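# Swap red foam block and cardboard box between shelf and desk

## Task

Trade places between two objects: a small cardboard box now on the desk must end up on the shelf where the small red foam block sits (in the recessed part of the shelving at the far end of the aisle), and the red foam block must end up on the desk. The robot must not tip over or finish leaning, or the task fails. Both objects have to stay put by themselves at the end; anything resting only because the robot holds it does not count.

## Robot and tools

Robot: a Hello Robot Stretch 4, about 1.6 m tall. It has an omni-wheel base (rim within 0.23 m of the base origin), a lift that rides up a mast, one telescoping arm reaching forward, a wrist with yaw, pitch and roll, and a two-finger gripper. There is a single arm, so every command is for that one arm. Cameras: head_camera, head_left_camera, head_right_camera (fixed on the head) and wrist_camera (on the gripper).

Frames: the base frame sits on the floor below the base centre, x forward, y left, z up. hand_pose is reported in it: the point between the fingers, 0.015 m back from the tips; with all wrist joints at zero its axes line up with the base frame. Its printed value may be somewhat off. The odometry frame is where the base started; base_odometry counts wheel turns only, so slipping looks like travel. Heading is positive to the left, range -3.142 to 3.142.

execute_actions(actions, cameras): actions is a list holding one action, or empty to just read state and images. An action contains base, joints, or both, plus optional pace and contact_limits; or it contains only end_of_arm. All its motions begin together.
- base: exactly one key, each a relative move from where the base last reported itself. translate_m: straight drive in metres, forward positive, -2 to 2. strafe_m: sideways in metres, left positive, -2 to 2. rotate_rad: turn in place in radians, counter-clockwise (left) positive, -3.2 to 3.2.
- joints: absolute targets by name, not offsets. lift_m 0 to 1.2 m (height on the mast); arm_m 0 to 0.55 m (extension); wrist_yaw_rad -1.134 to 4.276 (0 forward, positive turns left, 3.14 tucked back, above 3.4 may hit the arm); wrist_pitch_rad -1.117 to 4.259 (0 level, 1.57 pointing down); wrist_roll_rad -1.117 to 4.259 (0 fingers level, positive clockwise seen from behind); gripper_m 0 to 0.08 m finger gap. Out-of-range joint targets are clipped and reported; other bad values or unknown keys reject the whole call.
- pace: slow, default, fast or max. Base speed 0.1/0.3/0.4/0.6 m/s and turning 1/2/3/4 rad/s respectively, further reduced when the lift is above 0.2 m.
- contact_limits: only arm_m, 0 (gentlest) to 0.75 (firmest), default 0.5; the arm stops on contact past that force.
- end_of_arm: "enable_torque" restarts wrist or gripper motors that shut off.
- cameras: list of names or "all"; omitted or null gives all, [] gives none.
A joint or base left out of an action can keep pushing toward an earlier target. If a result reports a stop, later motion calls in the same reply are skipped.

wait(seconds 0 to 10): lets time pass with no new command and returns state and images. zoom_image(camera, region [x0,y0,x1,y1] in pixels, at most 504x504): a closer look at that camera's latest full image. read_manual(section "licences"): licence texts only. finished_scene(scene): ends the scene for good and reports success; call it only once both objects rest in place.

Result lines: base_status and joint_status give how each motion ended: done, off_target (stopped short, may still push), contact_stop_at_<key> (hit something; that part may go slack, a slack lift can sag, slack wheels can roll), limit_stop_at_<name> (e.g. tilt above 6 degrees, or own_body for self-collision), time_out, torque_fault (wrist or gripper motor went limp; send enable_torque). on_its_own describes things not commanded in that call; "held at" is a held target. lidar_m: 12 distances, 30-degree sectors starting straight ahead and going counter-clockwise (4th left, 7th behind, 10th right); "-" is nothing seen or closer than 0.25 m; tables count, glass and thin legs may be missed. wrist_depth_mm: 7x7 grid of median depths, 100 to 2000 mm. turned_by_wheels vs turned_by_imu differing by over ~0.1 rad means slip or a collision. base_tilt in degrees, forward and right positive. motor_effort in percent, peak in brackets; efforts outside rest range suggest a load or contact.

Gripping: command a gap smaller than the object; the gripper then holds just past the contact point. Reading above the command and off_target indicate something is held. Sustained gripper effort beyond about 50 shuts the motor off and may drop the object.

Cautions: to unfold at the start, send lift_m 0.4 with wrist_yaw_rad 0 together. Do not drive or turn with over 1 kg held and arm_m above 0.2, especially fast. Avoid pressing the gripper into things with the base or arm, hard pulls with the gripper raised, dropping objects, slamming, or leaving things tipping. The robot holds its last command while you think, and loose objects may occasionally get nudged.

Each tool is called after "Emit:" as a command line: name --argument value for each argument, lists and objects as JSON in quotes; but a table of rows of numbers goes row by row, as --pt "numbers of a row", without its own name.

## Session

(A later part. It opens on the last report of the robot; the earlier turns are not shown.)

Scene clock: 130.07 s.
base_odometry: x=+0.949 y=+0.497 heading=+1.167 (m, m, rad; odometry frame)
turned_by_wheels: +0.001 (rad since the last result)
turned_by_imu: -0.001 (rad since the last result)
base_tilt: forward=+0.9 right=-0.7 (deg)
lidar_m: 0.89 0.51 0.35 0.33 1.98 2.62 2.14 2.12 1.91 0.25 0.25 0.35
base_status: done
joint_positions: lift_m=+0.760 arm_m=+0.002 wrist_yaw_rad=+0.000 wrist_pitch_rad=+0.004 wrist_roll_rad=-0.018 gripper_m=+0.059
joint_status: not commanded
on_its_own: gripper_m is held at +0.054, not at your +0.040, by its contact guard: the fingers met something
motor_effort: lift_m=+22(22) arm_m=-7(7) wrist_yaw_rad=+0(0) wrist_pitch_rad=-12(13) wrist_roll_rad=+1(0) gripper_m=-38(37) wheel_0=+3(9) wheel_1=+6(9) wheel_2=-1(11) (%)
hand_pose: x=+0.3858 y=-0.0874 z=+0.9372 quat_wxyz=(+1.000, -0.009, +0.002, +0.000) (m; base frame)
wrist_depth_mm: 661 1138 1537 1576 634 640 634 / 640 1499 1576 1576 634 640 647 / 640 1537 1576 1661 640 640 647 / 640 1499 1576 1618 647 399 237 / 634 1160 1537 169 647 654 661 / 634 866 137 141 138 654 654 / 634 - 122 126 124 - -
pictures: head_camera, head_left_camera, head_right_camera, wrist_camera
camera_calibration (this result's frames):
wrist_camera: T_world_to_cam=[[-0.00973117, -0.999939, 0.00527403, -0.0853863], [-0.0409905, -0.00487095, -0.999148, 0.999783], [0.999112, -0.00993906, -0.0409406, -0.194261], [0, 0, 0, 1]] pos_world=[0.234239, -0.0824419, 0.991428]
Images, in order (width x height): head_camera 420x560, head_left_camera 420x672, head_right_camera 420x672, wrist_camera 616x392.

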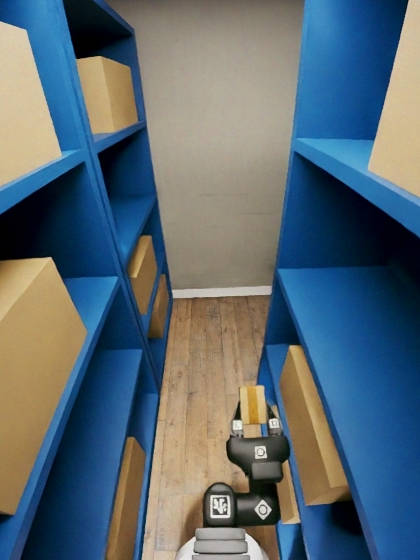

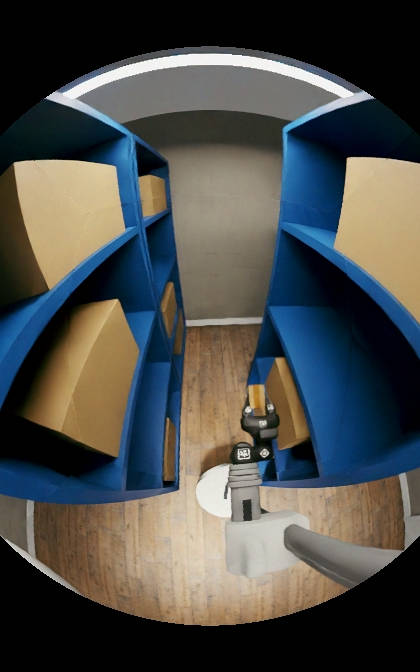

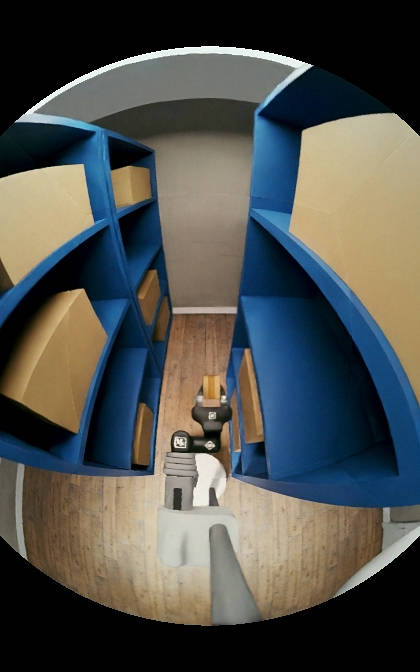

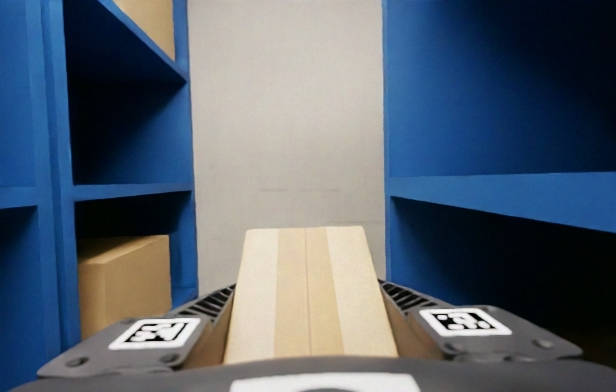

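Emit:
execute_actions --actions '[{"base":{"strafe_m":0.03}}]' --cameras '[]'

Emit:
execute_actions --actions '[{"base":{"translate_m":0.6}}]'

Scene clock: 133.53 s.
base_odometry: x=+0.921 y=+0.509 heading=+1.167 (m, m, rad; odometry frame)
turned_by_wheels: +0.000 (rad since the last result)
turned_by_imu: +0.001 (rad since the last result)
base_tilt: forward=+0.9 right=-0.7 (deg)
lidar_m: 1.39 0.45 0.31 0.29 1.93 2.57 2.14 2.12 1.91 0.25 0.27 0.36
base_status: done
joint_positions: lift_m=+0.760 arm_m=+0.002 wrist_yaw_rad=+0.000 wrist_pitch_rad=+0.004 wrist_roll_rad=-0.018 gripper_m=+0.059
joint_status: not commanded
on_its_own: gripper_m is held at +0.054, not at your +0.040, by its contact guard: the fingers met something
motor_effort: lift_m=+22(22) arm_m=-7(7) wrist_yaw_rad=+1(1) wrist_pitch_rad=-12(12) wrist_roll_rad=+0(1) gripper_m=-38(36) wheel_0=-3(12) wheel_1=+5(11) wheel_2=+0(2) (%)
hand_pose: x=+0.3858 y=-0.0874 z=+0.9372 quat_wxyz=(+1.000, -0.009, +0.002, +0.000) (m; base frame)
wrist_depth_mm: 609 1060 1576 1576 1537 634 640 / 609 1464 1537 1537 1618 640 640 / 615 1499 1537 1618 1618 640 647 / 621 1499 1576 1576 1618 640 272 / 621 1118 1537 169 647 654 647 / 634 866 137 141 138 654 661 / 627 - 122 126 124 - -
pictures: none
No camera images: the call's "cameras" was empty. Leave "cameras" out to get every camera's image.

Scene clock: 137.00 s.
base_odometry: x=+1.157 y=+1.061 heading=+1.168 (m, m, rad; odometry frame)
turned_by_wheels: +0.001 (rad since the last result)
turned_by_imu: -0.001 (rad since the last result)
base_tilt: forward=+0.9 right=-0.7 (deg)
lidar_m: 1.23 0.45 0.32 0.31 0.33 0.44 3.53 0.38 0.26 0.25 0.26 0.35
base_status: done
joint_positions: lift_m=+0.760 arm_m=+0.002 wrist_yaw_rad=+0.000 wrist_pitch_rad=+0.004 wrist_roll_rad=-0.018 gripper_m=+0.059
joint_status: not commanded
on_its_own: gripper_m is held at +0.054, not at your +0.040, by its contact guard: the fingers met something
motor_effort: lift_m=+22(22) arm_m=-7(7) wrist_yaw_rad=+1(0) wrist_pitch_rad=-11(13) wrist_roll_rad=+2(0) gripper_m=-38(37) wheel_0=+3(11) wheel_1=+6(9) wheel_2=-1(12) (%)
hand_pose: x=+0.3858 y=-0.0874 z=+0.9372 quat_wxyz=(+1.000, -0.009, +0.002, +0.000) (m; base frame)
wrist_depth_mm: 917 976 991 991 991 1025 960 / 946 960 991 1025 1008 1025 960 / 931 960 991 1008 1008 1025 991 / 931 946 991 1008 1025 1025 991 / 946 946 1008 169 1025 1025 991 / 676 960 137 141 138 1025 1008 / 609 - 122 126 124 - -
pictures: head_camera, head_left_camera, head_right_camera, wrist_camera
camera_calibration (this result's frames):
wrist_camera: T_world_to_cam=[[-0.00972729, -0.999939, 0.00527416, -0.085387], [-0.0409908, -0.00487123, -0.999148, 0.999783], [0.999112, -0.00993519, -0.0409409, -0.19426], [0, 0, 0, 1]] pos_world=[0.234239, -0.0824417, 0.991428]
Images, in order (width x height): head_camera 420x560, head_left_camera 420x672, head_right_camera 420x672, wrist_camera 616x392.

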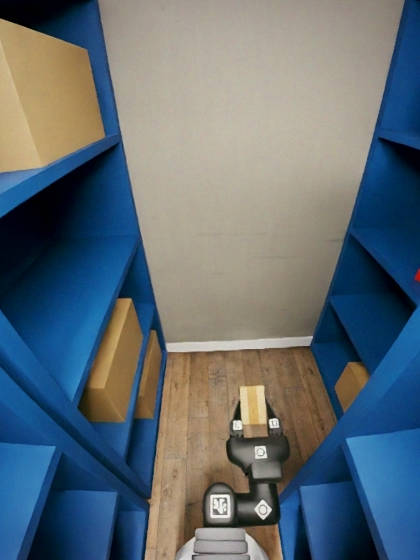

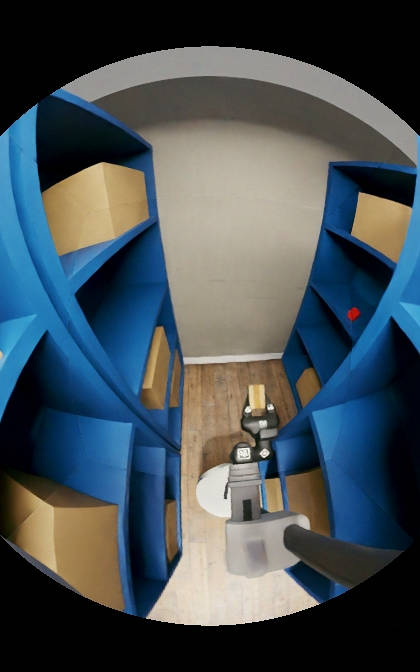

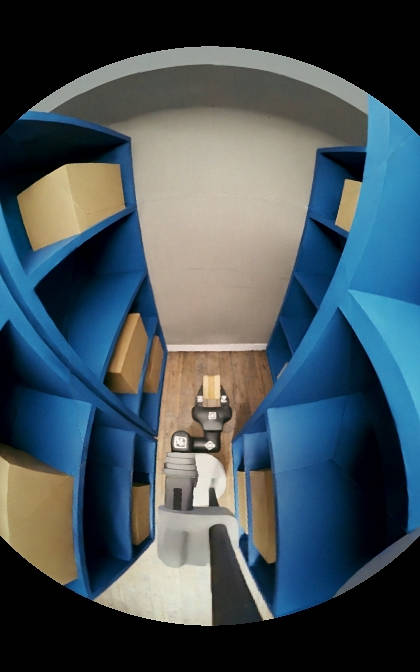

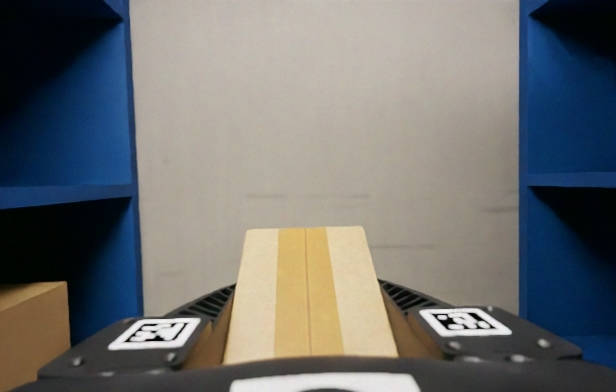

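Emit:
execute_actions --actions '[{"base":{"translate_m":0.65}}]' --cameras '[]'

Emit:
execute_actions --actions '[{"base":{"rotate_rad":-1.537},"joints":{"lift_m":0.92},"pace":"slow"}]'

Scene clock: 154.23 s.
base_odometry: x=+1.411 y=+1.659 heading=+1.169 (m, m, rad; odometry frame)
turned_by_wheels: +0.001 (rad since the last result)
turned_by_imu: +0.000 (rad since the last result)
base_tilt: forward=+0.9 right=-0.7 (deg)
lidar_m: 0.57 0.49 0.36 0.32 0.35 0.47 1.13 0.40 0.45 0.68 0.70 0.63
base_status: done
joint_positions: lift_m=+0.760 arm_m=+0.002 wrist_yaw_rad=+0.000 wrist_pitch_rad=+0.004 wrist_roll_rad=-0.018 gripper_m=+0.059
joint_status: not commanded
on_its_own: gripper_m is held at +0.054, not at your +0.040, by its contact guard: the fingers met something
motor_effort: lift_m=+22(22) arm_m=-7(7) wrist_yaw_rad=+1(1) wrist_pitch_rad=-12(12) wrist_roll_rad=+0(1) gripper_m=-38(37) wheel_0=+3(7) wheel_1=+6(11) wheel_2=-1(11) (%)
hand_pose: x=+0.3858 y=-0.0874 z=+0.9372 quat_wxyz=(+1.000, -0.009, +0.002, +0.000) (m; base frame)
wrist_depth_mm: 359 362 364 368 370 375 377 / 362 366 366 373 373 377 379 / 362 366 370 375 377 379 382 / 370 368 373 375 377 382 384 / 366 373 373 169 382 387 389 / 373 373 137 140 138 387 392 / 373 - 122 126 124 - -
pictures: none
No camera images: the call's "cameras" was empty. Leave "cameras" out to get every camera's image.

Scene clock: 157.07 s.
base_odometry: x=+1.411 y=+1.659 heading=-0.367 (m, m, rad; odometry frame)
turned_by_wheels: -1.536 (rad since the last result)
turned_by_imu: -1.571 (rad since the last result)
base_tilt: forward=+0.9 right=-0.7 (deg)
lidar_m: 0.67 0.71 0.62 0.57 0.51 0.37 0.34 0.37 0.48 0.96 0.38 0.46
base_status: done
joint_positions: lift_m=+0.920 arm_m=+0.002 wrist_yaw_rad=+0.000 wrist_pitch_rad=+0.004 wrist_roll_rad=-0.018 gripper_m=+0.059
joint_status: all done
on_its_own: gripper_m is held at +0.054, not at your +0.040, by its contact guard: the fingers met something
motor_effort: lift_m=+22(25) arm_m=-7(7) wrist_yaw_rad=+2(1) wrist_pitch_rad=-11(12) wrist_roll_rad=+1(1) gripper_m=-37(37) wheel_0=+5(9) wheel_1=+5(10) wheel_2=+2(9) (%)
hand_pose: x=+0.3858 y=-0.0874 z=+1.0971 quat_wxyz=(+1.000, -0.009, +0.002, +0.000) (m; base frame)
wrist_depth_mm: 603 615 621 627 591 469 362 / 842 904 904 917 741 469 364 / 904 917 904 904 750 473 366 / 891 917 931 917 768 473 368 / 809 842 707 169 609 480 368 / 477 473 137 141 138 436 370 / 842 - 122 126 124 - -
pictures: head_camera, head_left_camera, head_right_camera, wrist_camera
camera_calibration (this result's frames):
wrist_camera: T_world_to_cam=[[-0.00997198, -0.999936, 0.00527541, -0.0861895], [-0.0409918, -0.00486246, -0.999148, 1.15959], [0.99911, -0.0101797, -0.0409407, -0.187724], [0, 0, 0, 1]] pos_world=[0.23423, -0.0824566, 1.15137]
Images, in order (width x height): head_camera 420x560, head_left_camera 420x672, head_right_camera 420x672, wrist_camera 616x392.

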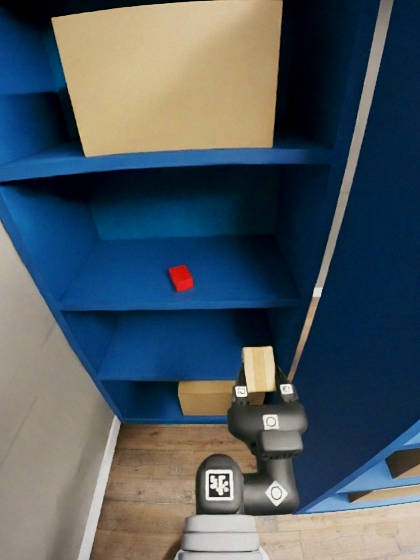

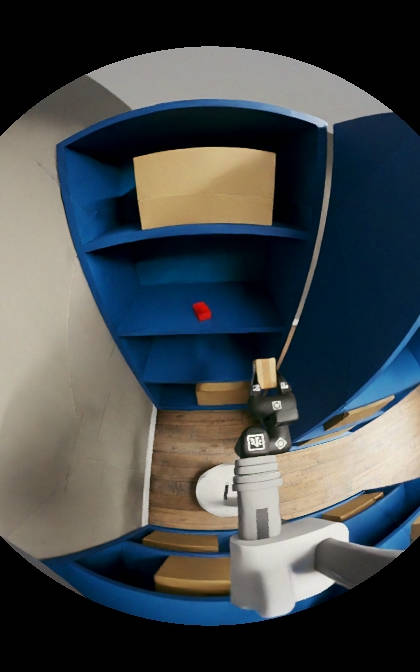

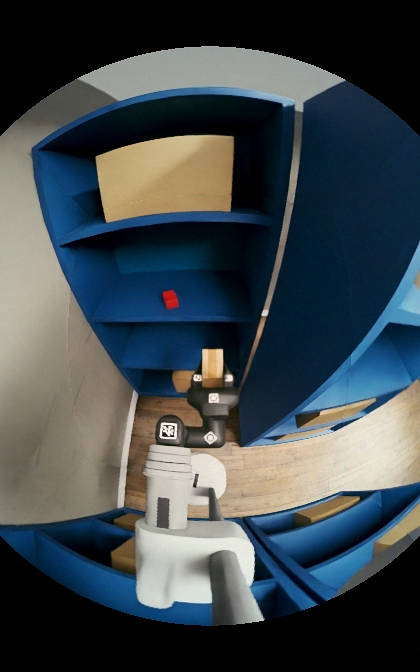

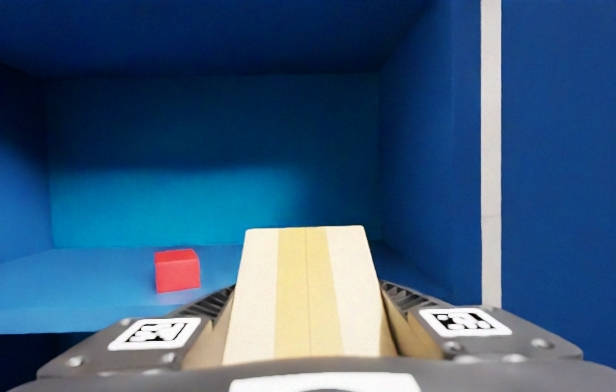

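Emit:
execute_actions --actions '[{"joints":{"lift_m":0.985,"wrist_pitch_rad":0.5}}]' --cameras '[]'

Emit:
execute_actions --actions '[{"joints":{"arm_m":0.5}}]'

Scene clock: 172.30 s.
base_odometry: x=+1.411 y=+1.659 heading=-0.367 (m, m, rad; odometry frame)
turned_by_wheels: +0.000 (rad since the last result)
turned_by_imu: +0.001 (rad since the last result)
base_tilt: forward=+0.9 right=-0.7 (deg)
lidar_m: 0.68 0.72 0.62 0.58 0.47 0.36 0.34 0.38 0.49 0.99 0.40 0.47
base_status: not commanded
joint_positions: lift_m=+0.985 arm_m=+0.002 wrist_yaw_rad=+0.000 wrist_pitch_rad=+0.503 wrist_roll_rad=-0.018 gripper_m=+0.059
joint_status: all done
on_its_own: gripper_m is held at +0.054, not at your +0.040, by its contact guard: the fingers met something
motor_effort: lift_m=+22(27) arm_m=-7(7) wrist_yaw_rad=+1(1) wrist_pitch_rad=-11(12) wrist_roll_rad=+0(1) gripper_m=-38(37) wheel_0=+5(5) wheel_1=+5(5) wheel_2=+2(2) (%)
hand_pose: x=+0.3594 y=-0.0874 z=+1.0604 quat_wxyz=(+0.968, -0.008, +0.249, +0.002) (m; base frame)
wrist_depth_mm: 809 820 831 831 741 445 362 / 750 750 741 732 654 455 364 / 496 496 500 517 512 488 366 / 878 1042 1042 1060 768 521 368 / 904 991 946 169 683 525 370 / 820 820 137 140 138 433 370 / 759 - 122 126 124 - -
pictures: none
No camera images: the call's "cameras" was empty. Leave "cameras" out to get every camera's image.

Scene clock: 174.83 s.
base_odometry: x=+1.411 y=+1.659 heading=-0.367 (m, m, rad; odometry frame)
turned_by_wheels: +0.000 (rad since the last result)
turned_by_imu: +0.001 (rad since the last result)
base_tilt: forward=+0.9 right=-0.7 (deg)
lidar_m: 0.67 0.70 0.62 0.58 0.49 0.37 0.33 0.37 0.49 0.99 0.40 0.45
base_status: not commanded
joint_positions: lift_m=+0.985 arm_m=+0.499 wrist_yaw_rad=+0.000 wrist_pitch_rad=+0.503 wrist_roll_rad=-0.018 gripper_m=+0.059
joint_status: all done
on_its_own: gripper_m is held at +0.054, not at your +0.040, by its contact guard: the fingers met something
motor_effort: lift_m=+22(22) arm_m=+7(4) wrist_yaw_rad=+0(0) wrist_pitch_rad=-10(11) wrist_roll_rad=+1(1) gripper_m=-37(38) wheel_0=+5(5) wheel_1=+5(5) wheel_2=+2(2) (%)
hand_pose: x=+0.8560 y=-0.0874 z=+1.0604 quat_wxyz=(+0.968, -0.009, +0.249, +0.002) (m; base frame)
wrist_depth_mm: 370 373 373 377 377 368 273 / 397 402 407 404 410 387 274 / 430 424 430 430 436 387 276 / 364 362 357 355 355 343 277 / 289 287 277 169 285 282 265 / 239 239 137 141 138 240 236 / 212 - 122 126 124 - -
pictures: head_camera, head_left_camera, head_right_camera, wrist_camera
camera_calibration (this result's frames):
wrist_camera: T_world_to_cam=[[-0.0059408, -0.999939, 0.00934305, -0.0890107], [-0.514504, -0.00495516, -0.857474, 1.39725], [0.857467, -0.00990111, -0.514443, -0.0356822], [0, 0, 0, 1]] pos_world=[0.748959, -0.082435, 1.18058]
Images, in order (width x height): head_camera 420x560, head_left_camera 420x672, head_right_camera 420x672, wrist_camera 616x392.

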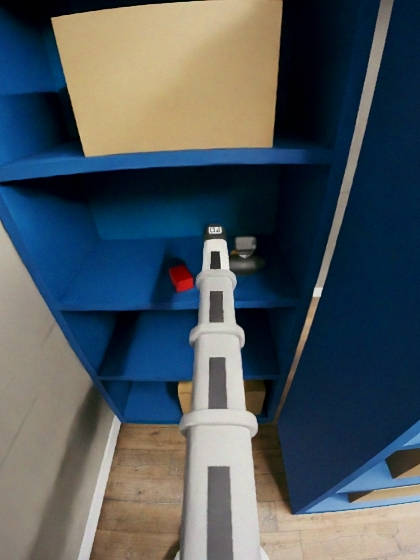

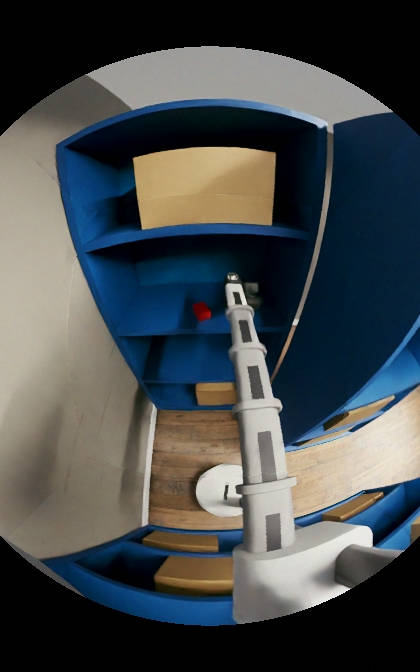

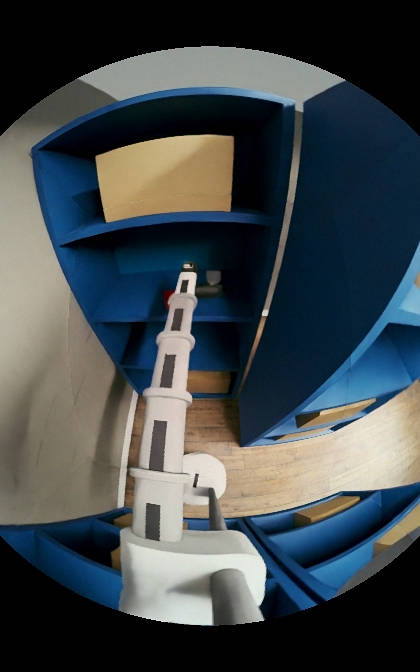

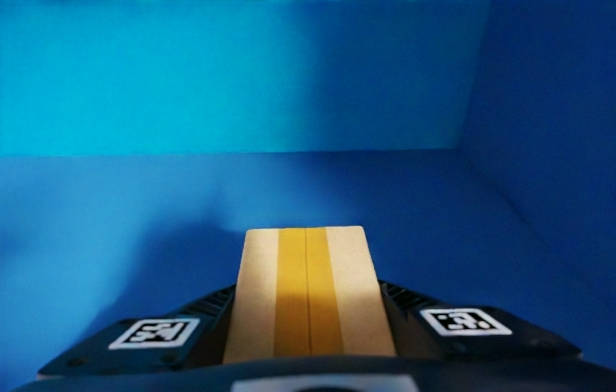

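Emit:
execute_actions --actions '[{"joints":{"lift_m":0.961},"pace":"slow"}]' --cameras '["wrist_camera"]'

Scene clock: 177.83 s.
base_odometry: x=+1.411 y=+1.659 heading=-0.367 (m, m, rad; odometry frame)
turned_by_wheels: +0.000 (rad since the last result)
turned_by_imu: +0.001 (rad since the last result)
base_tilt: forward=+0.9 right=-0.7 (deg)
lidar_m: 0.67 0.72 0.61 0.57 0.50 0.36 0.34 0.37 0.47 0.97 0.41 0.48
base_status: not commanded
joint_positions: lift_m=+0.961 arm_m=+0.499 wrist_yaw_rad=+0.000 wrist_pitch_rad=+0.503 wrist_roll_rad=-0.018 gripper_m=+0.059
joint_status: all done
on_its_own: gripper_m is held at +0.054, not at your +0.040, by its contact guard: the fingers met something
motor_effort: lift_m=+16(22) arm_m=+7(7) wrist_yaw_rad=+0(1) wrist_pitch_rad=-10(10) wrist_roll_rad=+0(1) gripper_m=-38(37) wheel_0=+5(5) wheel_1=+5(5) wheel_2=+2(2) (%)
hand_pose: x=+0.8560 y=-0.0874 z=+1.0369 quat_wxyz=(+0.968, -0.009, +0.249, +0.002) (m; base frame)
wrist_depth_mm: 370 373 375 377 379 366 273 / 402 402 404 404 404 384 273 / 418 421 421 418 415 364 276 / 317 317 314 314 310 309 276 / 253 251 241 169 248 248 248 / 211 209 137 141 138 210 206 / 185 - 122 126 124 - -
pictures: wrist_camera
camera_calibration (this result's frames):
wrist_camera: T_world_to_cam=[[-0.00594103, -0.999939, 0.00934298, -0.0887908], [-0.514504, -0.00495498, -0.857474, 1.37709], [0.857467, -0.00990128, -0.514443, -0.0477789], [0, 0, 0, 1]] pos_world=[0.74896, -0.082435, 1.15707]
Images, in order (width x height): wrist_camera 616x392.

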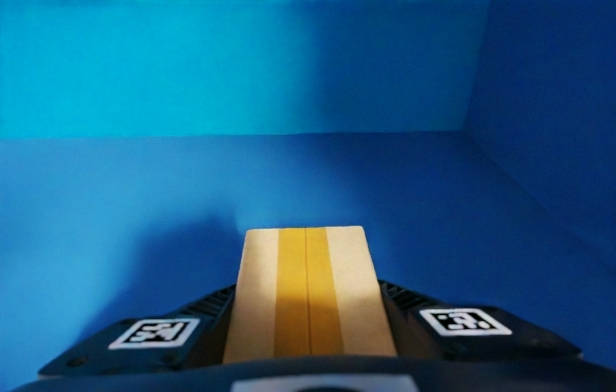

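Emit:
execute_actions --actions '[{"joints":{"lift_m":0.957},"pace":"slow"}]' --cameras '[]'

Emit:
execute_actions --actions '[{"joints":{"gripper_m":0.08}}]' --cameras '["wrist_camera"]'

Emit:
execute_actions --actions '[{"joints":{"arm_m":0.2}}]' --cameras '["wrist_camera","head_camera"]'

Scene clock: 180.93 s.
base_odometry: x=+1.411 y=+1.659 heading=-0.367 (m, m, rad; odometry frame)
turned_by_wheels: +0.000 (rad since the last result)
turned_by_imu: +0.001 (rad since the last result)
base_tilt: forward=+0.9 right=-0.7 (deg)
lidar_m: 0.67 0.73 0.60 0.57 0.49 0.36 0.34 0.38 0.50 0.97 0.41 0.47
base_status: not commanded
joint_positions: lift_m=+0.957 arm_m=+0.499 wrist_yaw_rad=+0.000 wrist_pitch_rad=+0.502 wrist_roll_rad=-0.018 gripper_m=+0.059
joint_status: all done
on_its_own: gripper_m is held at +0.054, not at your +0.040, by its contact guard: the fingers met something
motor_effort: lift_m=+15(15) arm_m=+7(7) wrist_yaw_rad=+0(0) wrist_pitch_rad=-6(9) wrist_roll_rad=+0(1) gripper_m=-37(37) wheel_0=+5(5) wheel_1=+5(5) wheel_2=+2(2) (%)
hand_pose: x=+0.8561 y=-0.0874 z=+1.0332 quat_wxyz=(+0.969, -0.009, +0.248, +0.002) (m; base frame)
wrist_depth_mm: 373 375 375 377 377 368 272 / 399 402 404 404 407 387 273 / 415 418 415 413 410 364 274 / 314 314 309 307 307 306 276 / 249 248 237 169 245 244 243 / 207 206 137 141 138 206 204 / 182 - 122 126 124 - -
pictures: none
No camera images: the call's "cameras" was empty. Leave "cameras" out to get every camera's image.

Scene clock: 181.87 s.
base_odometry: x=+1.411 y=+1.659 heading=-0.367 (m, m, rad; odometry frame)
turned_by_wheels: +0.000 (rad since the last result)
turned_by_imu: +0.000 (rad since the last result)
base_tilt: forward=+0.9 right=-0.7 (deg)
lidar_m: 0.67 0.70 0.60 0.57 0.50 0.35 0.33 0.37 0.50 0.96 0.39 0.45
base_status: not commanded
joint_positions: lift_m=+0.957 arm_m=+0.499 wrist_yaw_rad=+0.000 wrist_pitch_rad=+0.502 wrist_roll_rad=-0.018 gripper_m=+0.080
joint_status: all done
motor_effort: lift_m=+16(16) arm_m=+7(7) wrist_yaw_rad=+0(1) wrist_pitch_rad=-7(8) wrist_roll_rad=+0(0) gripper_m=+1(36) wheel_0=+5(5) wheel_1=+5(5) wheel_2=+2(2) (%)
hand_pose: x=+0.8561 y=-0.0874 z=+1.0331 quat_wxyz=(+0.969, -0.009, +0.249, +0.002) (m; base frame)
wrist_depth_mm: 373 373 375 375 377 368 273 / 397 402 402 404 407 384 274 / 421 415 415 410 407 364 273 / 312 309 309 307 304 304 276 / 248 247 236 168 243 243 242 / 206 205 144 140 144 113 208 / - - 127 125 127 - -
pictures: wrist_camera
camera_calibration (this result's frames):
wrist_camera: T_world_to_cam=[[-0.0060137, -0.999938, 0.00933425, -0.0886953], [-0.513639, -0.00492015, -0.857993, 1.37371], [0.857986, -0.00995414, -0.513577, -0.0511441], [0, 0, 0, 1]] pos_world=[0.748939, -0.08244, 1.1532]
Images, in order (width x height): wrist_camera 616x392.

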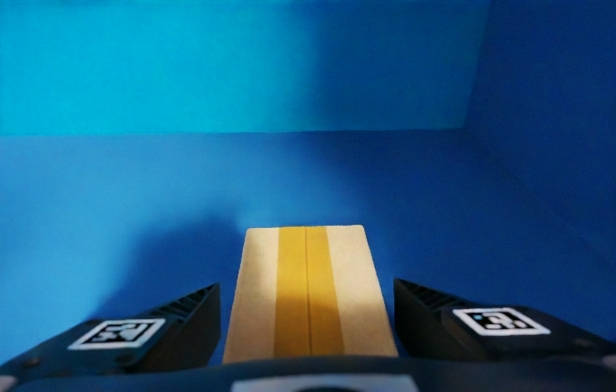

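Scene clock: 183.87 s.
base_odometry: x=+1.411 y=+1.659 heading=-0.367 (m, m, rad; odometry frame)
turned_by_wheels: +0.000 (rad since the last result)
turned_by_imu: +0.001 (rad since the last result)
base_tilt: forward=+0.9 right=-0.7 (deg)
lidar_m: 0.67 0.72 0.62 0.58 0.50 0.36 0.35 0.38 0.47 0.96 0.40 0.46
base_status: not commanded
joint_positions: lift_m=+0.957 arm_m=+0.201 wrist_yaw_rad=+0.000 wrist_pitch_rad=+0.503 wrist_roll_rad=-0.018 gripper_m=+0.080
joint_status: all done
motor_effort: lift_m=+16(16) arm_m=-7(12) wrist_yaw_rad=+1(0) wrist_pitch_rad=-8(7) wrist_roll_rad=-1(0) gripper_m=+2(1) wheel_0=+5(5) wheel_1=+5(5) wheel_2=+2(2) (%)
hand_pose: x=+0.5585 y=-0.0874 z=+1.0330 quat_wxyz=(+0.969, -0.008, +0.249, +0.002) (m; base frame)
wrist_depth_mm: 634 640 647 647 640 387 273 / 647 627 634 569 585 387 274 / 394 357 415 382 410 364 289 / 314 312 309 310 312 315 310 / 854 878 866 904 676 394 343 / 778 778 732 778 165 113 355 / - - 407 707 691 - -
pictures: head_camera, wrist_camera
camera_calibration (this result's frames):
wrist_camera: T_world_to_cam=[[-0.00623438, -0.999937, 0.00933679, -0.0904055], [-0.514006, -0.00480464, -0.857773, 1.22075], [0.857764, -0.0101468, -0.513943, 0.204661], [0, 0, 0, 1]] pos_world=[0.45136, -0.0824579, 1.15316]
Images, in order (width x height): head_camera 420x560, wrist_camera 616x392.

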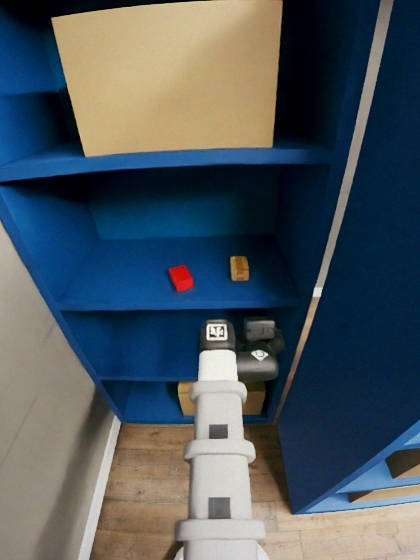

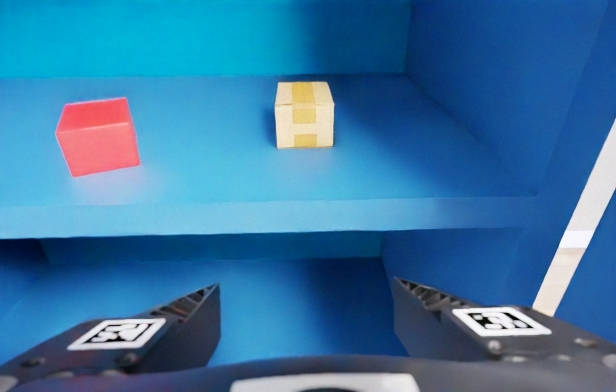

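Emit:
zoom_image --camera "head_camera" --region '[150,245,270,310]'

Region (150, 245, 270, 310) of head_camera's 420x560 image, scaled by 4.200, with more detail than that image has; it fills the top 273 rows of this view, and the rest is white.

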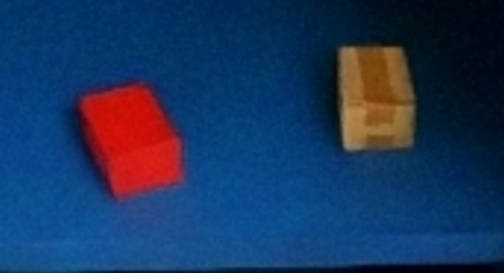

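Emit:
execute_actions --actions '[{"base":{"rotate_rad":0.43},"joints":{"arm_m":0.12,"lift_m":0.965}}]' --cameras '[]'

Emit:
execute_actions --actions '[{"base":{"strafe_m":-0.143}}]' --cameras '["head_camera","wrist_camera"]'

Scene clock: 207.23 s.
base_odometry: x=+1.411 y=+1.659 heading=+0.062 (m, m, rad; odometry frame)
turned_by_wheels: +0.429 (rad since the last result)
turned_by_imu: +0.440 (rad since the last result)
base_tilt: forward=+0.9 right=-0.7 (deg)
lidar_m: 0.71 0.62 0.58 0.56 0.38 0.34 0.33 0.46 0.98 0.40 0.42 0.67
base_status: done
joint_positions: lift_m=+0.965 arm_m=+0.121 wrist_yaw_rad=+0.000 wrist_pitch_rad=+0.503 wrist_roll_rad=-0.018 gripper_m=+0.080
joint_status: all done
motor_effort: lift_m=+22(24) arm_m=-7(7) wrist_yaw_rad=+0(2) wrist_pitch_rad=-9(9) wrist_roll_rad=+1(1) gripper_m=+2(2) wheel_0=-5(10) wheel_1=-5(10) wheel_2=-2(8) (%)
hand_pose: x=+0.4785 y=-0.0874 z=+1.0405 quat_wxyz=(+0.969, -0.009, +0.249, +0.002) (m; base frame)
wrist_depth_mm: 455 539 723 778 715 654 609 / 484 554 661 654 647 634 621 / 508 512 466 433 402 399 413 / 517 609 831 1008 392 353 329 / 535 654 878 960 917 866 788 / 549 634 741 788 166 113 798 / - - 424 715 699 - -
pictures: none
No camera images: the call's "cameras" was empty. Leave "cameras" out to get every camera's image.

Scene clock: 208.93 s.
base_odometry: x=+1.420 y=+1.516 heading=+0.062 (m, m, rad; odometry frame)
turned_by_wheels: +0.000 (rad since the last result)
turned_by_imu: +0.001 (rad since the last result)
base_tilt: forward=+0.9 right=-0.6 (deg)
lidar_m: 0.63 0.76 0.71 0.67 0.43 0.40 0.41 0.52 1.19 0.28 0.27 0.59
base_status: done
joint_positions: lift_m=+0.965 arm_m=+0.121 wrist_yaw_rad=+0.000 wrist_pitch_rad=+0.503 wrist_roll_rad=-0.018 gripper_m=+0.080
joint_status: not commanded
motor_effort: lift_m=+22(22) arm_m=-7(7) wrist_yaw_rad=+1(1) wrist_pitch_rad=-9(8) wrist_roll_rad=+0(1) gripper_m=+2(2) wheel_0=+4(11) wheel_1=-3(12) wheel_2=+0(2) (%)
hand_pose: x=+0.4785 y=-0.0874 z=+1.0405 quat_wxyz=(+0.969, -0.008, +0.249, +0.002) (m; base frame)
wrist_depth_mm: 554 691 798 715 661 609 564 / 554 654 654 654 654 621 580 / 512 442 436 394 430 359 421 / 603 750 917 359 329 320 320 / 654 798 946 946 878 778 279 / 676 732 741 788 165 113 603 / - - 413 715 691 - -
pictures: head_camera, wrist_camera
camera_calibration (this result's frames):
wrist_camera: T_world_to_cam=[[-0.00618406, -0.999937, 0.00933612, -0.0909882], [-0.513938, -0.00483073, -0.857814, 1.18609], [0.857805, -0.010103, -0.513876, 0.277045], [0, 0, 0, 1]] pos_world=[0.371363, -0.0824538, 1.16066]
Images, in order (width x height): head_camera 420x560, wrist_camera 616x392.

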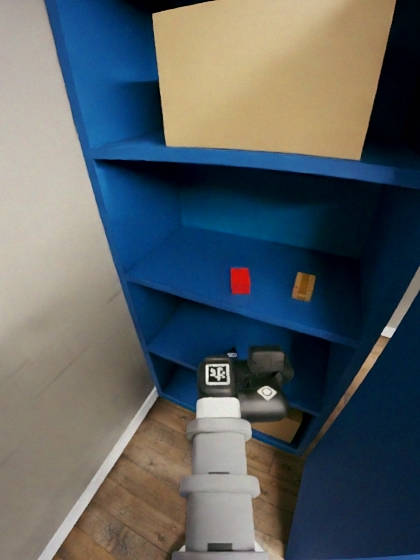

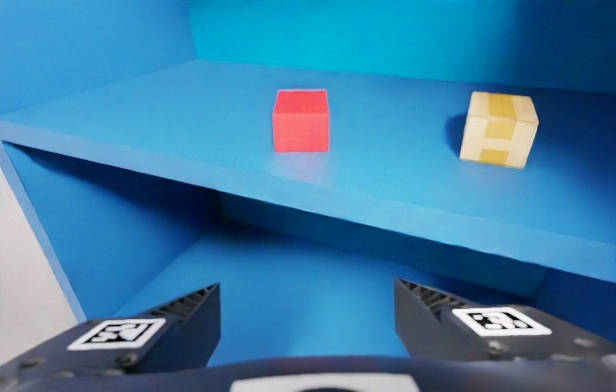

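Emit:
execute_actions --actions '[{"base":{"strafe_m":0.006},"joints":{"arm_m":0.30,"lift_m":0.96}}]' --cameras '["wrist_camera"]'

Scene clock: 215.97 s.
base_odometry: x=+1.420 y=+1.522 heading=+0.062 (m, m, rad; odometry frame)
turned_by_wheels: +0.000 (rad since the last result)
turned_by_imu: +0.001 (rad since the last result)
base_tilt: forward=+0.9 right=-0.7 (deg)
lidar_m: 0.62 0.75 0.71 0.63 0.42 0.39 0.41 0.52 1.21 0.29 0.27 0.61
base_status: done
joint_positions: lift_m=+0.960 arm_m=+0.299 wrist_yaw_rad=+0.000 wrist_pitch_rad=+0.503 wrist_roll_rad=-0.018 gripper_m=+0.080
joint_status: all done
motor_effort: lift_m=+16(22) arm_m=+7(5) wrist_yaw_rad=+0(2) wrist_pitch_rad=-8(9) wrist_roll_rad=+2(1) gripper_m=+1(1) wheel_0=-1(6) wheel_1=+1(11) wheel_2=+0(0) (%)
hand_pose: x=+0.6561 y=-0.0874 z=+1.0360 quat_wxyz=(+0.969, -0.009, +0.249, +0.002) (m; base frame)
wrist_depth_mm: 480 591 627 569 512 473 445 / 492 585 640 585 539 504 469 / 427 424 421 418 418 410 407 / 319 317 315 235 310 310 281 / 278 252 250 240 249 248 241 / 549 235 207 208 165 113 213 / - - 180 200 183 - -
pictures: wrist_camera
camera_calibration (this result's frames):
wrist_camera: T_world_to_cam=[[-0.0059724, -0.999939, 0.00933523, -0.0899463], [-0.513833, -0.00493996, -0.857876, 1.27349], [0.85787, -0.00992032, -0.513772, 0.122263], [0, 0, 0, 1]] pos_world=[0.548935, -0.0824369, 1.15615]
Images, in order (width x height): wrist_camera 616x392.

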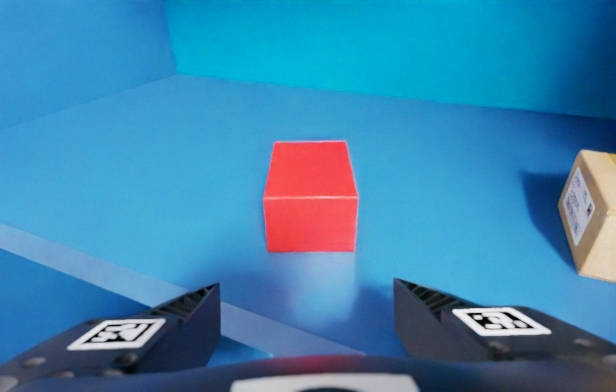

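Emit:
execute_actions --actions '[{"joints":{"arm_m":0.428,"lift_m":0.958}}]' --cameras '["wrist_camera"]'

Emit:
execute_actions --actions '[{"joints":{"gripper_m":0.04}}]' --cameras '["wrist_camera"]'

Scene clock: 222.07 s.
base_odometry: x=+1.420 y=+1.522 heading=+0.062 (m, m, rad; odometry frame)
turned_by_wheels: +0.000 (rad since the last result)
turned_by_imu: +0.001 (rad since the last result)
base_tilt: forward=+0.9 right=-0.7 (deg)
lidar_m: 0.65 0.76 0.70 0.67 0.43 0.39 0.39 0.53 1.16 0.28 0.26 0.62
base_status: not commanded
joint_positions: lift_m=+0.958 arm_m=+0.427 wrist_yaw_rad=+0.000 wrist_pitch_rad=+0.503 wrist_roll_rad=-0.018 gripper_m=+0.080
joint_status: all done
motor_effort: lift_m=+16(16) arm_m=+7(7) wrist_yaw_rad=+1(1) wrist_pitch_rad=-7(8) wrist_roll_rad=+0(0) gripper_m=+1(1) wheel_0=-1(1) wheel_1=+1(1) wheel_2=+0(0) (%)
hand_pose: x=+0.7841 y=-0.0874 z=+1.0340 quat_wxyz=(+0.969, -0.009, +0.249, +0.002) (m; base frame)
wrist_depth_mm: 433 521 500 449 413 377 355 / 442 539 530 488 439 404 375 / 418 418 418 413 410 404 384 / 314 310 310 307 306 304 303 / 249 248 248 178 236 244 243 / 207 206 149 148 146 113 211 / - - 135 132 131 - -
pictures: wrist_camera
camera_calibration (this result's frames):
wrist_camera: T_world_to_cam=[[-0.00597569, -0.999939, 0.00933552, -0.0891613], [-0.513858, -0.00493822, -0.857861, 1.33754], [0.857855, -0.00992344, -0.513797, 0.0114391], [0, 0, 0, 1]] pos_world=[0.676958, -0.0824372, 1.15413]
Images, in order (width x height): wrist_camera 616x392.

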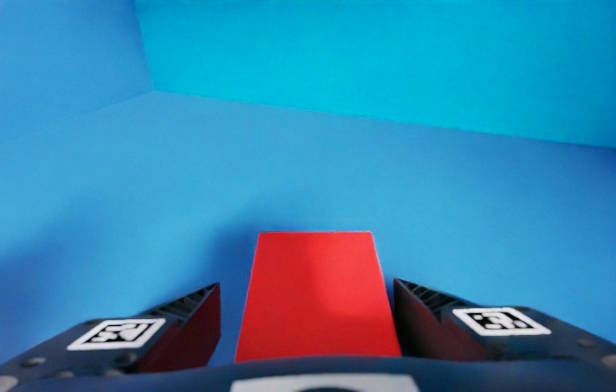

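Scene clock: 223.10 s.
base_odometry: x=+1.420 y=+1.522 heading=+0.062 (m, m, rad; odometry frame)
turned_by_wheels: +0.000 (rad since the last result)
turned_by_imu: +0.000 (rad since the last result)
base_tilt: forward=+0.9 right=-0.7 (deg)
lidar_m: 0.63 0.76 0.68 0.64 0.43 0.39 0.40 0.53 1.18 0.29 0.27 0.60
base_status: not commanded
joint_positions: lift_m=+0.958 arm_m=+0.427 wrist_yaw_rad=+0.000 wrist_pitch_rad=+0.503 wrist_roll_rad=-0.018 gripper_m=+0.058
joint_status: gripper_m off_target (ended at +0.058, target +0.040)
on_its_own: gripper_m is held at +0.052, not at your +0.040, by its contact guard: the fingers met something
motor_effort: lift_m=+16(16) arm_m=+7(7) wrist_yaw_rad=+1(0) wrist_pitch_rad=-8(7) wrist_roll_rad=+1(1) gripper_m=-39(45) wheel_0=-1(1) wheel_1=+1(1) wheel_2=+0(0) (%)
hand_pose: x=+0.7841 y=-0.0874 z=+1.0340 quat_wxyz=(+0.969, -0.009, +0.249, +0.002) (m; base frame)
wrist_depth_mm: 430 525 496 452 410 377 353 / 442 535 530 484 439 402 373 / 421 418 415 413 410 407 387 / 314 312 310 309 307 306 304 / 249 248 247 177 245 244 244 / 208 207 143 147 142 207 204 / 182 - 124 132 130 - -
pictures: wrist_camera
camera_calibration (this result's frames):
wrist_camera: T_world_to_cam=[[-0.00601804, -0.999938, 0.00933818, -0.089139], [-0.513858, -0.00491875, -0.857861, 1.33754], [0.857854, -0.00996114, -0.513797, 0.0114393], [0, 0, 0, 1]] pos_world=[0.676954, -0.0824405, 1.15413]
Images, in order (width x height): wrist_camera 616x392.

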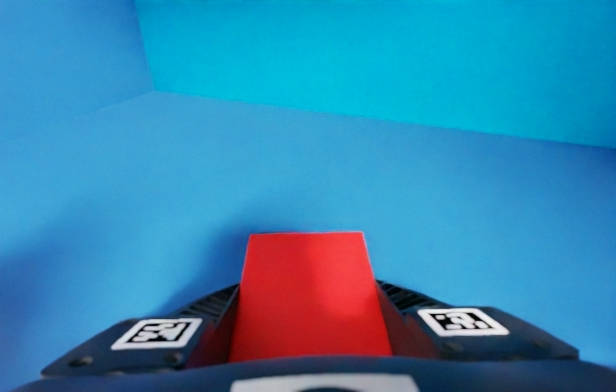

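Emit:
execute_actions --actions '[{"joints":{"lift_m":1.0}}]' --cameras '[]'

Emit:
execute_actions --actions '[{"joints":{"arm_m":0.002}}]' --cameras '["wrist_camera"]'

Emit:
execute_actions --actions '[{"base":{"strafe_m":0.137}}]' --cameras '[]'

Emit:
execute_actions --actions '[{"base":{"rotate_rad":1.106},"joints":{"lift_m":0.85},"pace":"slow"}]'

Scene clock: 229.97 s.
base_odometry: x=+1.420 y=+1.522 heading=+0.062 (m, m, rad; odometry frame)
turned_by_wheels: +0.000 (rad since the last result)
turned_by_imu: +0.001 (rad since the last result)
base_tilt: forward=+0.9 right=-0.8 (deg)
lidar_m: 0.64 0.78 0.70 0.64 0.43 0.39 0.42 0.53 1.18 0.30 0.28 0.61
base_status: not commanded
joint_positions: lift_m=+1.000 arm_m=+0.427 wrist_yaw_rad=+0.000 wrist_pitch_rad=+0.503 wrist_roll_rad=-0.018 gripper_m=+0.058
joint_status: all done
on_its_own: gripper_m is held at +0.052, not at your +0.040, by its contact guard: the fingers met something
motor_effort: lift_m=+22(19) arm_m=+7(7) wrist_yaw_rad=+0(1) wrist_pitch_rad=-8(8) wrist_roll_rad=+0(0) gripper_m=-39(40) wheel_0=-1(1) wheel_1=+1(1) wheel_2=+0(0) (%)
hand_pose: x=+0.7841 y=-0.0874 z=+1.0755 quat_wxyz=(+0.969, -0.009, +0.249, +0.002) (m; base frame)
wrist_depth_mm: 430 530 500 452 410 377 353 / 442 554 539 484 442 402 373 / 455 525 521 500 466 436 397 / 392 392 392 387 387 384 382 / 314 312 310 177 309 307 306 / 262 259 143 148 142 260 255 / 230 - 124 132 130 - -
pictures: none
No camera images: the call's "cameras" was empty. Leave "cameras" out to get every camera's image.

Scene clock: 232.30 s.
base_odometry: x=+1.420 y=+1.522 heading=+0.062 (m, m, rad; odometry frame)
turned_by_wheels: +0.000 (rad since the last result)
turned_by_imu: +0.001 (rad since the last result)
base_tilt: forward=+0.9 right=-0.7 (deg)
lidar_m: 0.63 0.77 0.69 0.67 0.42 0.38 0.41 0.54 1.20 0.29 0.26 0.61
base_status: not commanded
joint_positions: lift_m=+1.000 arm_m=+0.003 wrist_yaw_rad=+0.000 wrist_pitch_rad=+0.503 wrist_roll_rad=-0.018 gripper_m=+0.058
joint_status: all done
on_its_own: gripper_m is held at +0.052, not at your +0.040, by its contact guard: the fingers met something
motor_effort: lift_m=+22(22) arm_m=-7(5) wrist_yaw_rad=+1(0) wrist_pitch_rad=-10(11) wrist_roll_rad=+0(1) gripper_m=-39(40) wheel_0=-1(1) wheel_1=+1(1) wheel_2=+0(0) (%)
hand_pose: x=+0.3604 y=-0.0874 z=+1.0754 quat_wxyz=(+0.968, -0.008, +0.249, +0.002) (m; base frame)
wrist_depth_mm: 591 732 878 831 750 699 654 / 621 732 798 788 778 715 661 / 647 615 535 530 521 484 512 / 691 820 1118 1042 442 410 387 / 707 854 1008 178 960 917 517 / 732 854 143 147 142 750 504 / 741 - 124 132 130 - -
pictures: wrist_camera
camera_calibration (this result's frames):
wrist_camera: T_world_to_cam=[[-0.00625132, -0.999937, 0.0093423, -0.09204], [-0.514293, -0.00479726, -0.857601, 1.15526], [0.857592, -0.0101658, -0.51423, 0.396687], [0, 0, 0, 1]] pos_world=[0.253373, -0.0824594, 1.1956]
Images, in order (width x height): wrist_camera 616x392.

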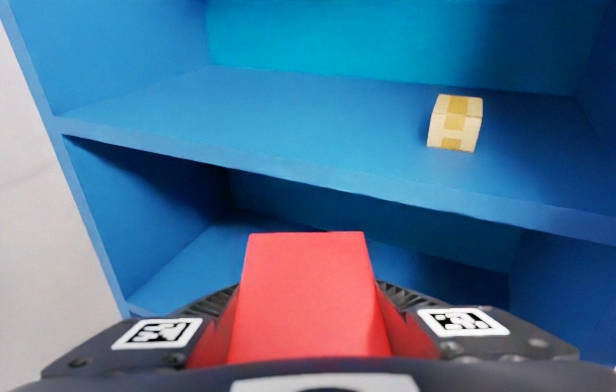

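Scene clock: 233.97 s.
base_odometry: x=+1.411 y=+1.658 heading=+0.062 (m, m, rad; odometry frame)
turned_by_wheels: +0.000 (rad since the last result)
turned_by_imu: +0.000 (rad since the last result)
base_tilt: forward=+0.9 right=-0.7 (deg)
lidar_m: 0.70 0.63 0.58 0.55 0.35 0.33 0.35 0.43 1.01 0.39 0.43 0.68
base_status: done
joint_positions: lift_m=+1.000 arm_m=+0.003 wrist_yaw_rad=+0.000 wrist_pitch_rad=+0.503 wrist_roll_rad=-0.018 gripper_m=+0.058
joint_status: not commanded
on_its_own: gripper_m is held at +0.052, not at your +0.040, by its contact guard: the fingers met something
motor_effort: lift_m=+22(22) arm_m=-7(7) wrist_yaw_rad=+1(1) wrist_pitch_rad=-9(10) wrist_roll_rad=-1(1) gripper_m=-39(40) wheel_0=-4(10) wheel_1=+3(11) wheel_2=+0(0) (%)
hand_pose: x=+0.3604 y=-0.0874 z=+1.0754 quat_wxyz=(+0.968, -0.008, +0.249, +0.002) (m; base frame)
wrist_depth_mm: 521 591 788 878 809 741 699 / 539 627 741 788 788 759 707 / 554 654 609 549 521 521 480 / 569 723 917 1138 1025 878 427 / 591 759 917 177 1008 960 866 / 615 723 143 148 142 842 798 / 603 - 124 132 130 - -
pictures: none
No camera images: the call's "cameras" was empty. Leave "cameras" out to get every camera's image.

Scene clock: 236.37 s.
base_odometry: x=+1.411 y=+1.659 heading=+1.167 (m, m, rad; odometry frame)
turned_by_wheels: +1.105 (rad since the last result)
turned_by_imu: +1.131 (rad since the last result)
base_tilt: forward=+0.9 right=-0.7 (deg)
lidar_m: 0.58 0.50 0.36 0.33 0.33 0.49 1.12 0.40 0.45 0.67 0.70 0.62
base_status: done
joint_positions: lift_m=+0.850 arm_m=+0.003 wrist_yaw_rad=+0.000 wrist_pitch_rad=+0.503 wrist_roll_rad=-0.018 gripper_m=+0.058
joint_status: all done
on_its_own: gripper_m is held at +0.052, not at your +0.040, by its contact guard: the fingers met something
motor_effort: lift_m=+16(21) arm_m=-7(7) wrist_yaw_rad=+1(2) wrist_pitch_rad=-11(10) wrist_roll_rad=+0(1) gripper_m=-39(39) wheel_0=-5(9) wheel_1=-5(9) wheel_2=-3(8) (%)
hand_pose: x=+0.3604 y=-0.0874 z=+0.9259 quat_wxyz=(+0.968, -0.008, +0.249, +0.002) (m; base frame)
wrist_depth_mm: 315 319 322 327 330 332 338 / 340 343 345 349 353 359 364 / 366 370 375 379 384 392 394 / 397 402 410 415 418 427 433 / 439 442 442 177 459 473 480 / 480 477 143 148 142 500 535 / 530 - 124 132 130 - -
pictures: head_camera, head_left_camera, head_right_camera, wrist_camera
camera_calibration (this result's frames):
wrist_camera: T_world_to_cam=[[-0.00605032, -0.999938, 0.00934179, -0.0906778], [-0.514292, -0.00490021, -0.857601, 1.02706], [0.857594, -0.00999317, -0.51423, 0.319808], [0, 0, 0, 1]] pos_world=[0.253396, -0.0824435, 1.04611]
Images, in order (width x height): head_camera 420x560, head_left_camera 420x672, head_right_camera 420x672, wrist_camera 616x392.

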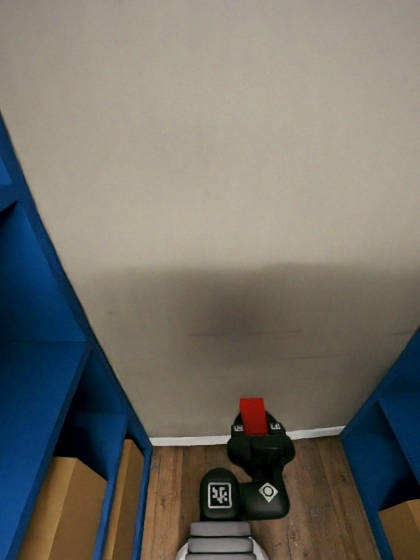

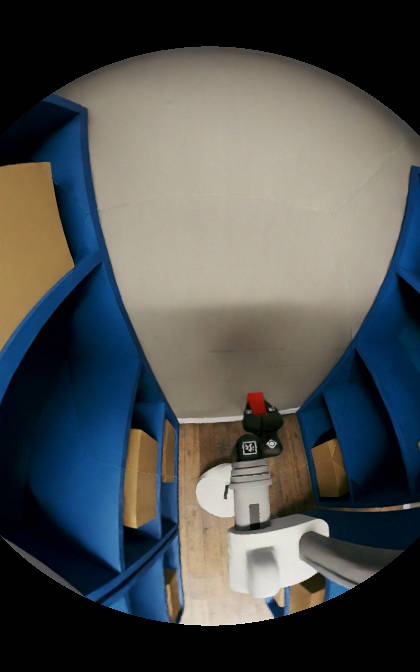

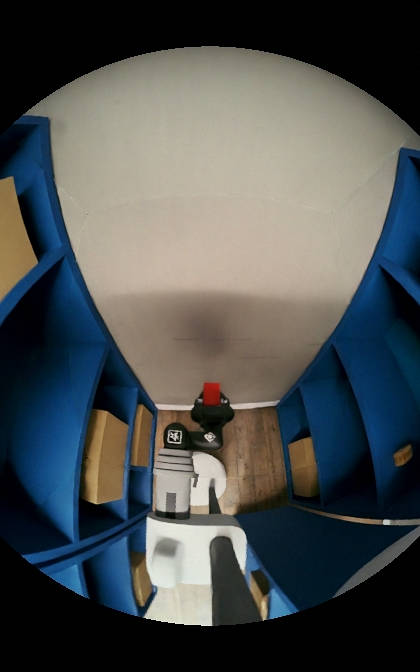

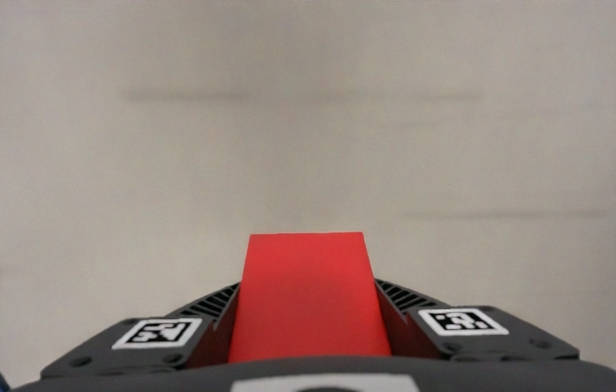

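Emit:
execute_actions --actions '[{"base":{"translate_m":-0.65}}]' --cameras '[]'

Emit:
execute_actions --actions '[{"base":{"translate_m":-0.6}}]' --cameras '["head_right_camera"]'

Scene clock: 244.40 s.
base_odometry: x=+1.155 y=+1.061 heading=+1.166 (m, m, rad; odometry frame)
turned_by_wheels: -0.001 (rad since the last result)
turned_by_imu: +0.004 (rad since the last result)
base_tilt: forward=+0.9 right=-0.7 (deg)
lidar_m: 1.22 0.46 0.33 0.30 0.33 0.47 3.55 0.38 0.27 0.25 0.25 0.37
base_status: done
joint_positions: lift_m=+0.850 arm_m=+0.003 wrist_yaw_rad=+0.000 wrist_pitch_rad=+0.503 wrist_roll_rad=-0.018 gripper_m=+0.058
joint_status: not commanded
on_its_own: gripper_m is held at +0.052, not at your +0.040, by its contact guard: the fingers met something
motor_effort: lift_m=+16(16) arm_m=-7(7) wrist_yaw_rad=+2(1) wrist_pitch_rad=-10(9) wrist_roll_rad=+0(0) gripper_m=-39(40) wheel_0=-4(10) wheel_1=-4(10) wheel_2=+1(11) (%)
hand_pose: x=+0.3604 y=-0.0874 z=+0.9259 quat_wxyz=(+0.968, -0.008, +0.249, +0.002) (m; base frame)
wrist_depth_mm: 820 878 904 917 917 917 904 / 904 931 976 976 991 1008 960 / 683 1008 1060 1060 1078 1078 1042 / 647 1042 1138 1160 1182 1182 946 / 634 1060 1255 178 1281 1281 1255 / 634 917 143 148 142 1255 1205 / 580 - 124 132 130 - -
pictures: none
No camera images: the call's "cameras" was empty. Leave "cameras" out to get every camera's image.

Scene clock: 247.87 s.
base_odometry: x=+0.919 y=+0.510 heading=+1.166 (m, m, rad; odometry frame)
turned_by_wheels: +0.000 (rad since the last result)
turned_by_imu: +0.003 (rad since the last result)
base_tilt: forward=+0.8 right=-0.7 (deg)
lidar_m: 1.40 0.45 0.32 0.29 1.90 2.60 2.15 2.15 1.92 0.27 0.27 0.40
base_status: done
joint_positions: lift_m=+0.850 arm_m=+0.003 wrist_yaw_rad=+0.000 wrist_pitch_rad=+0.503 wrist_roll_rad=-0.018 gripper_m=+0.058
joint_status: not commanded
on_its_own: gripper_m is held at +0.052, not at your +0.040, by its contact guard: the fingers met something
motor_effort: lift_m=+16(16) arm_m=-7(7) wrist_yaw_rad=+1(1) wrist_pitch_rad=-9(10) wrist_roll_rad=+0(0) gripper_m=-39(40) wheel_0=-4(11) wheel_1=-4(8) wheel_2=+2(12) (%)
hand_pose: x=+0.3604 y=-0.0874 z=+0.9259 quat_wxyz=(+0.968, -0.008, +0.249, +0.002) (m; base frame)
wrist_depth_mm: 609 1366 1397 1430 1430 436 410 / 609 1060 1537 1537 1537 621 272 / 640 960 1618 1661 1661 668 683 / 691 960 1756 1808 759 707 459 / 741 891 1499 178 768 430 366 / 654 854 143 147 142 362 320 / 574 - 124 132 130 - -
pictures: head_right_camera
Images, in order (width x height): head_right_camera 420x672.

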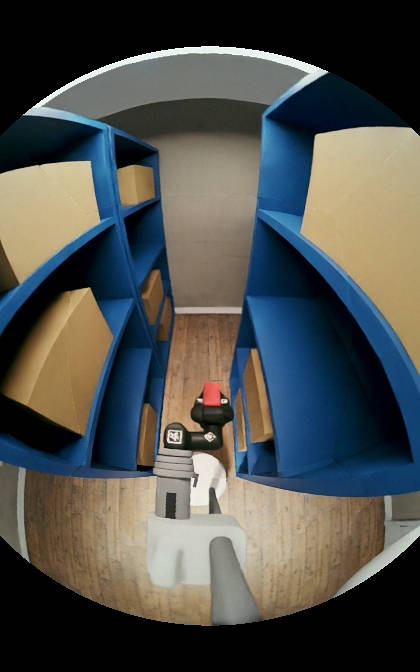

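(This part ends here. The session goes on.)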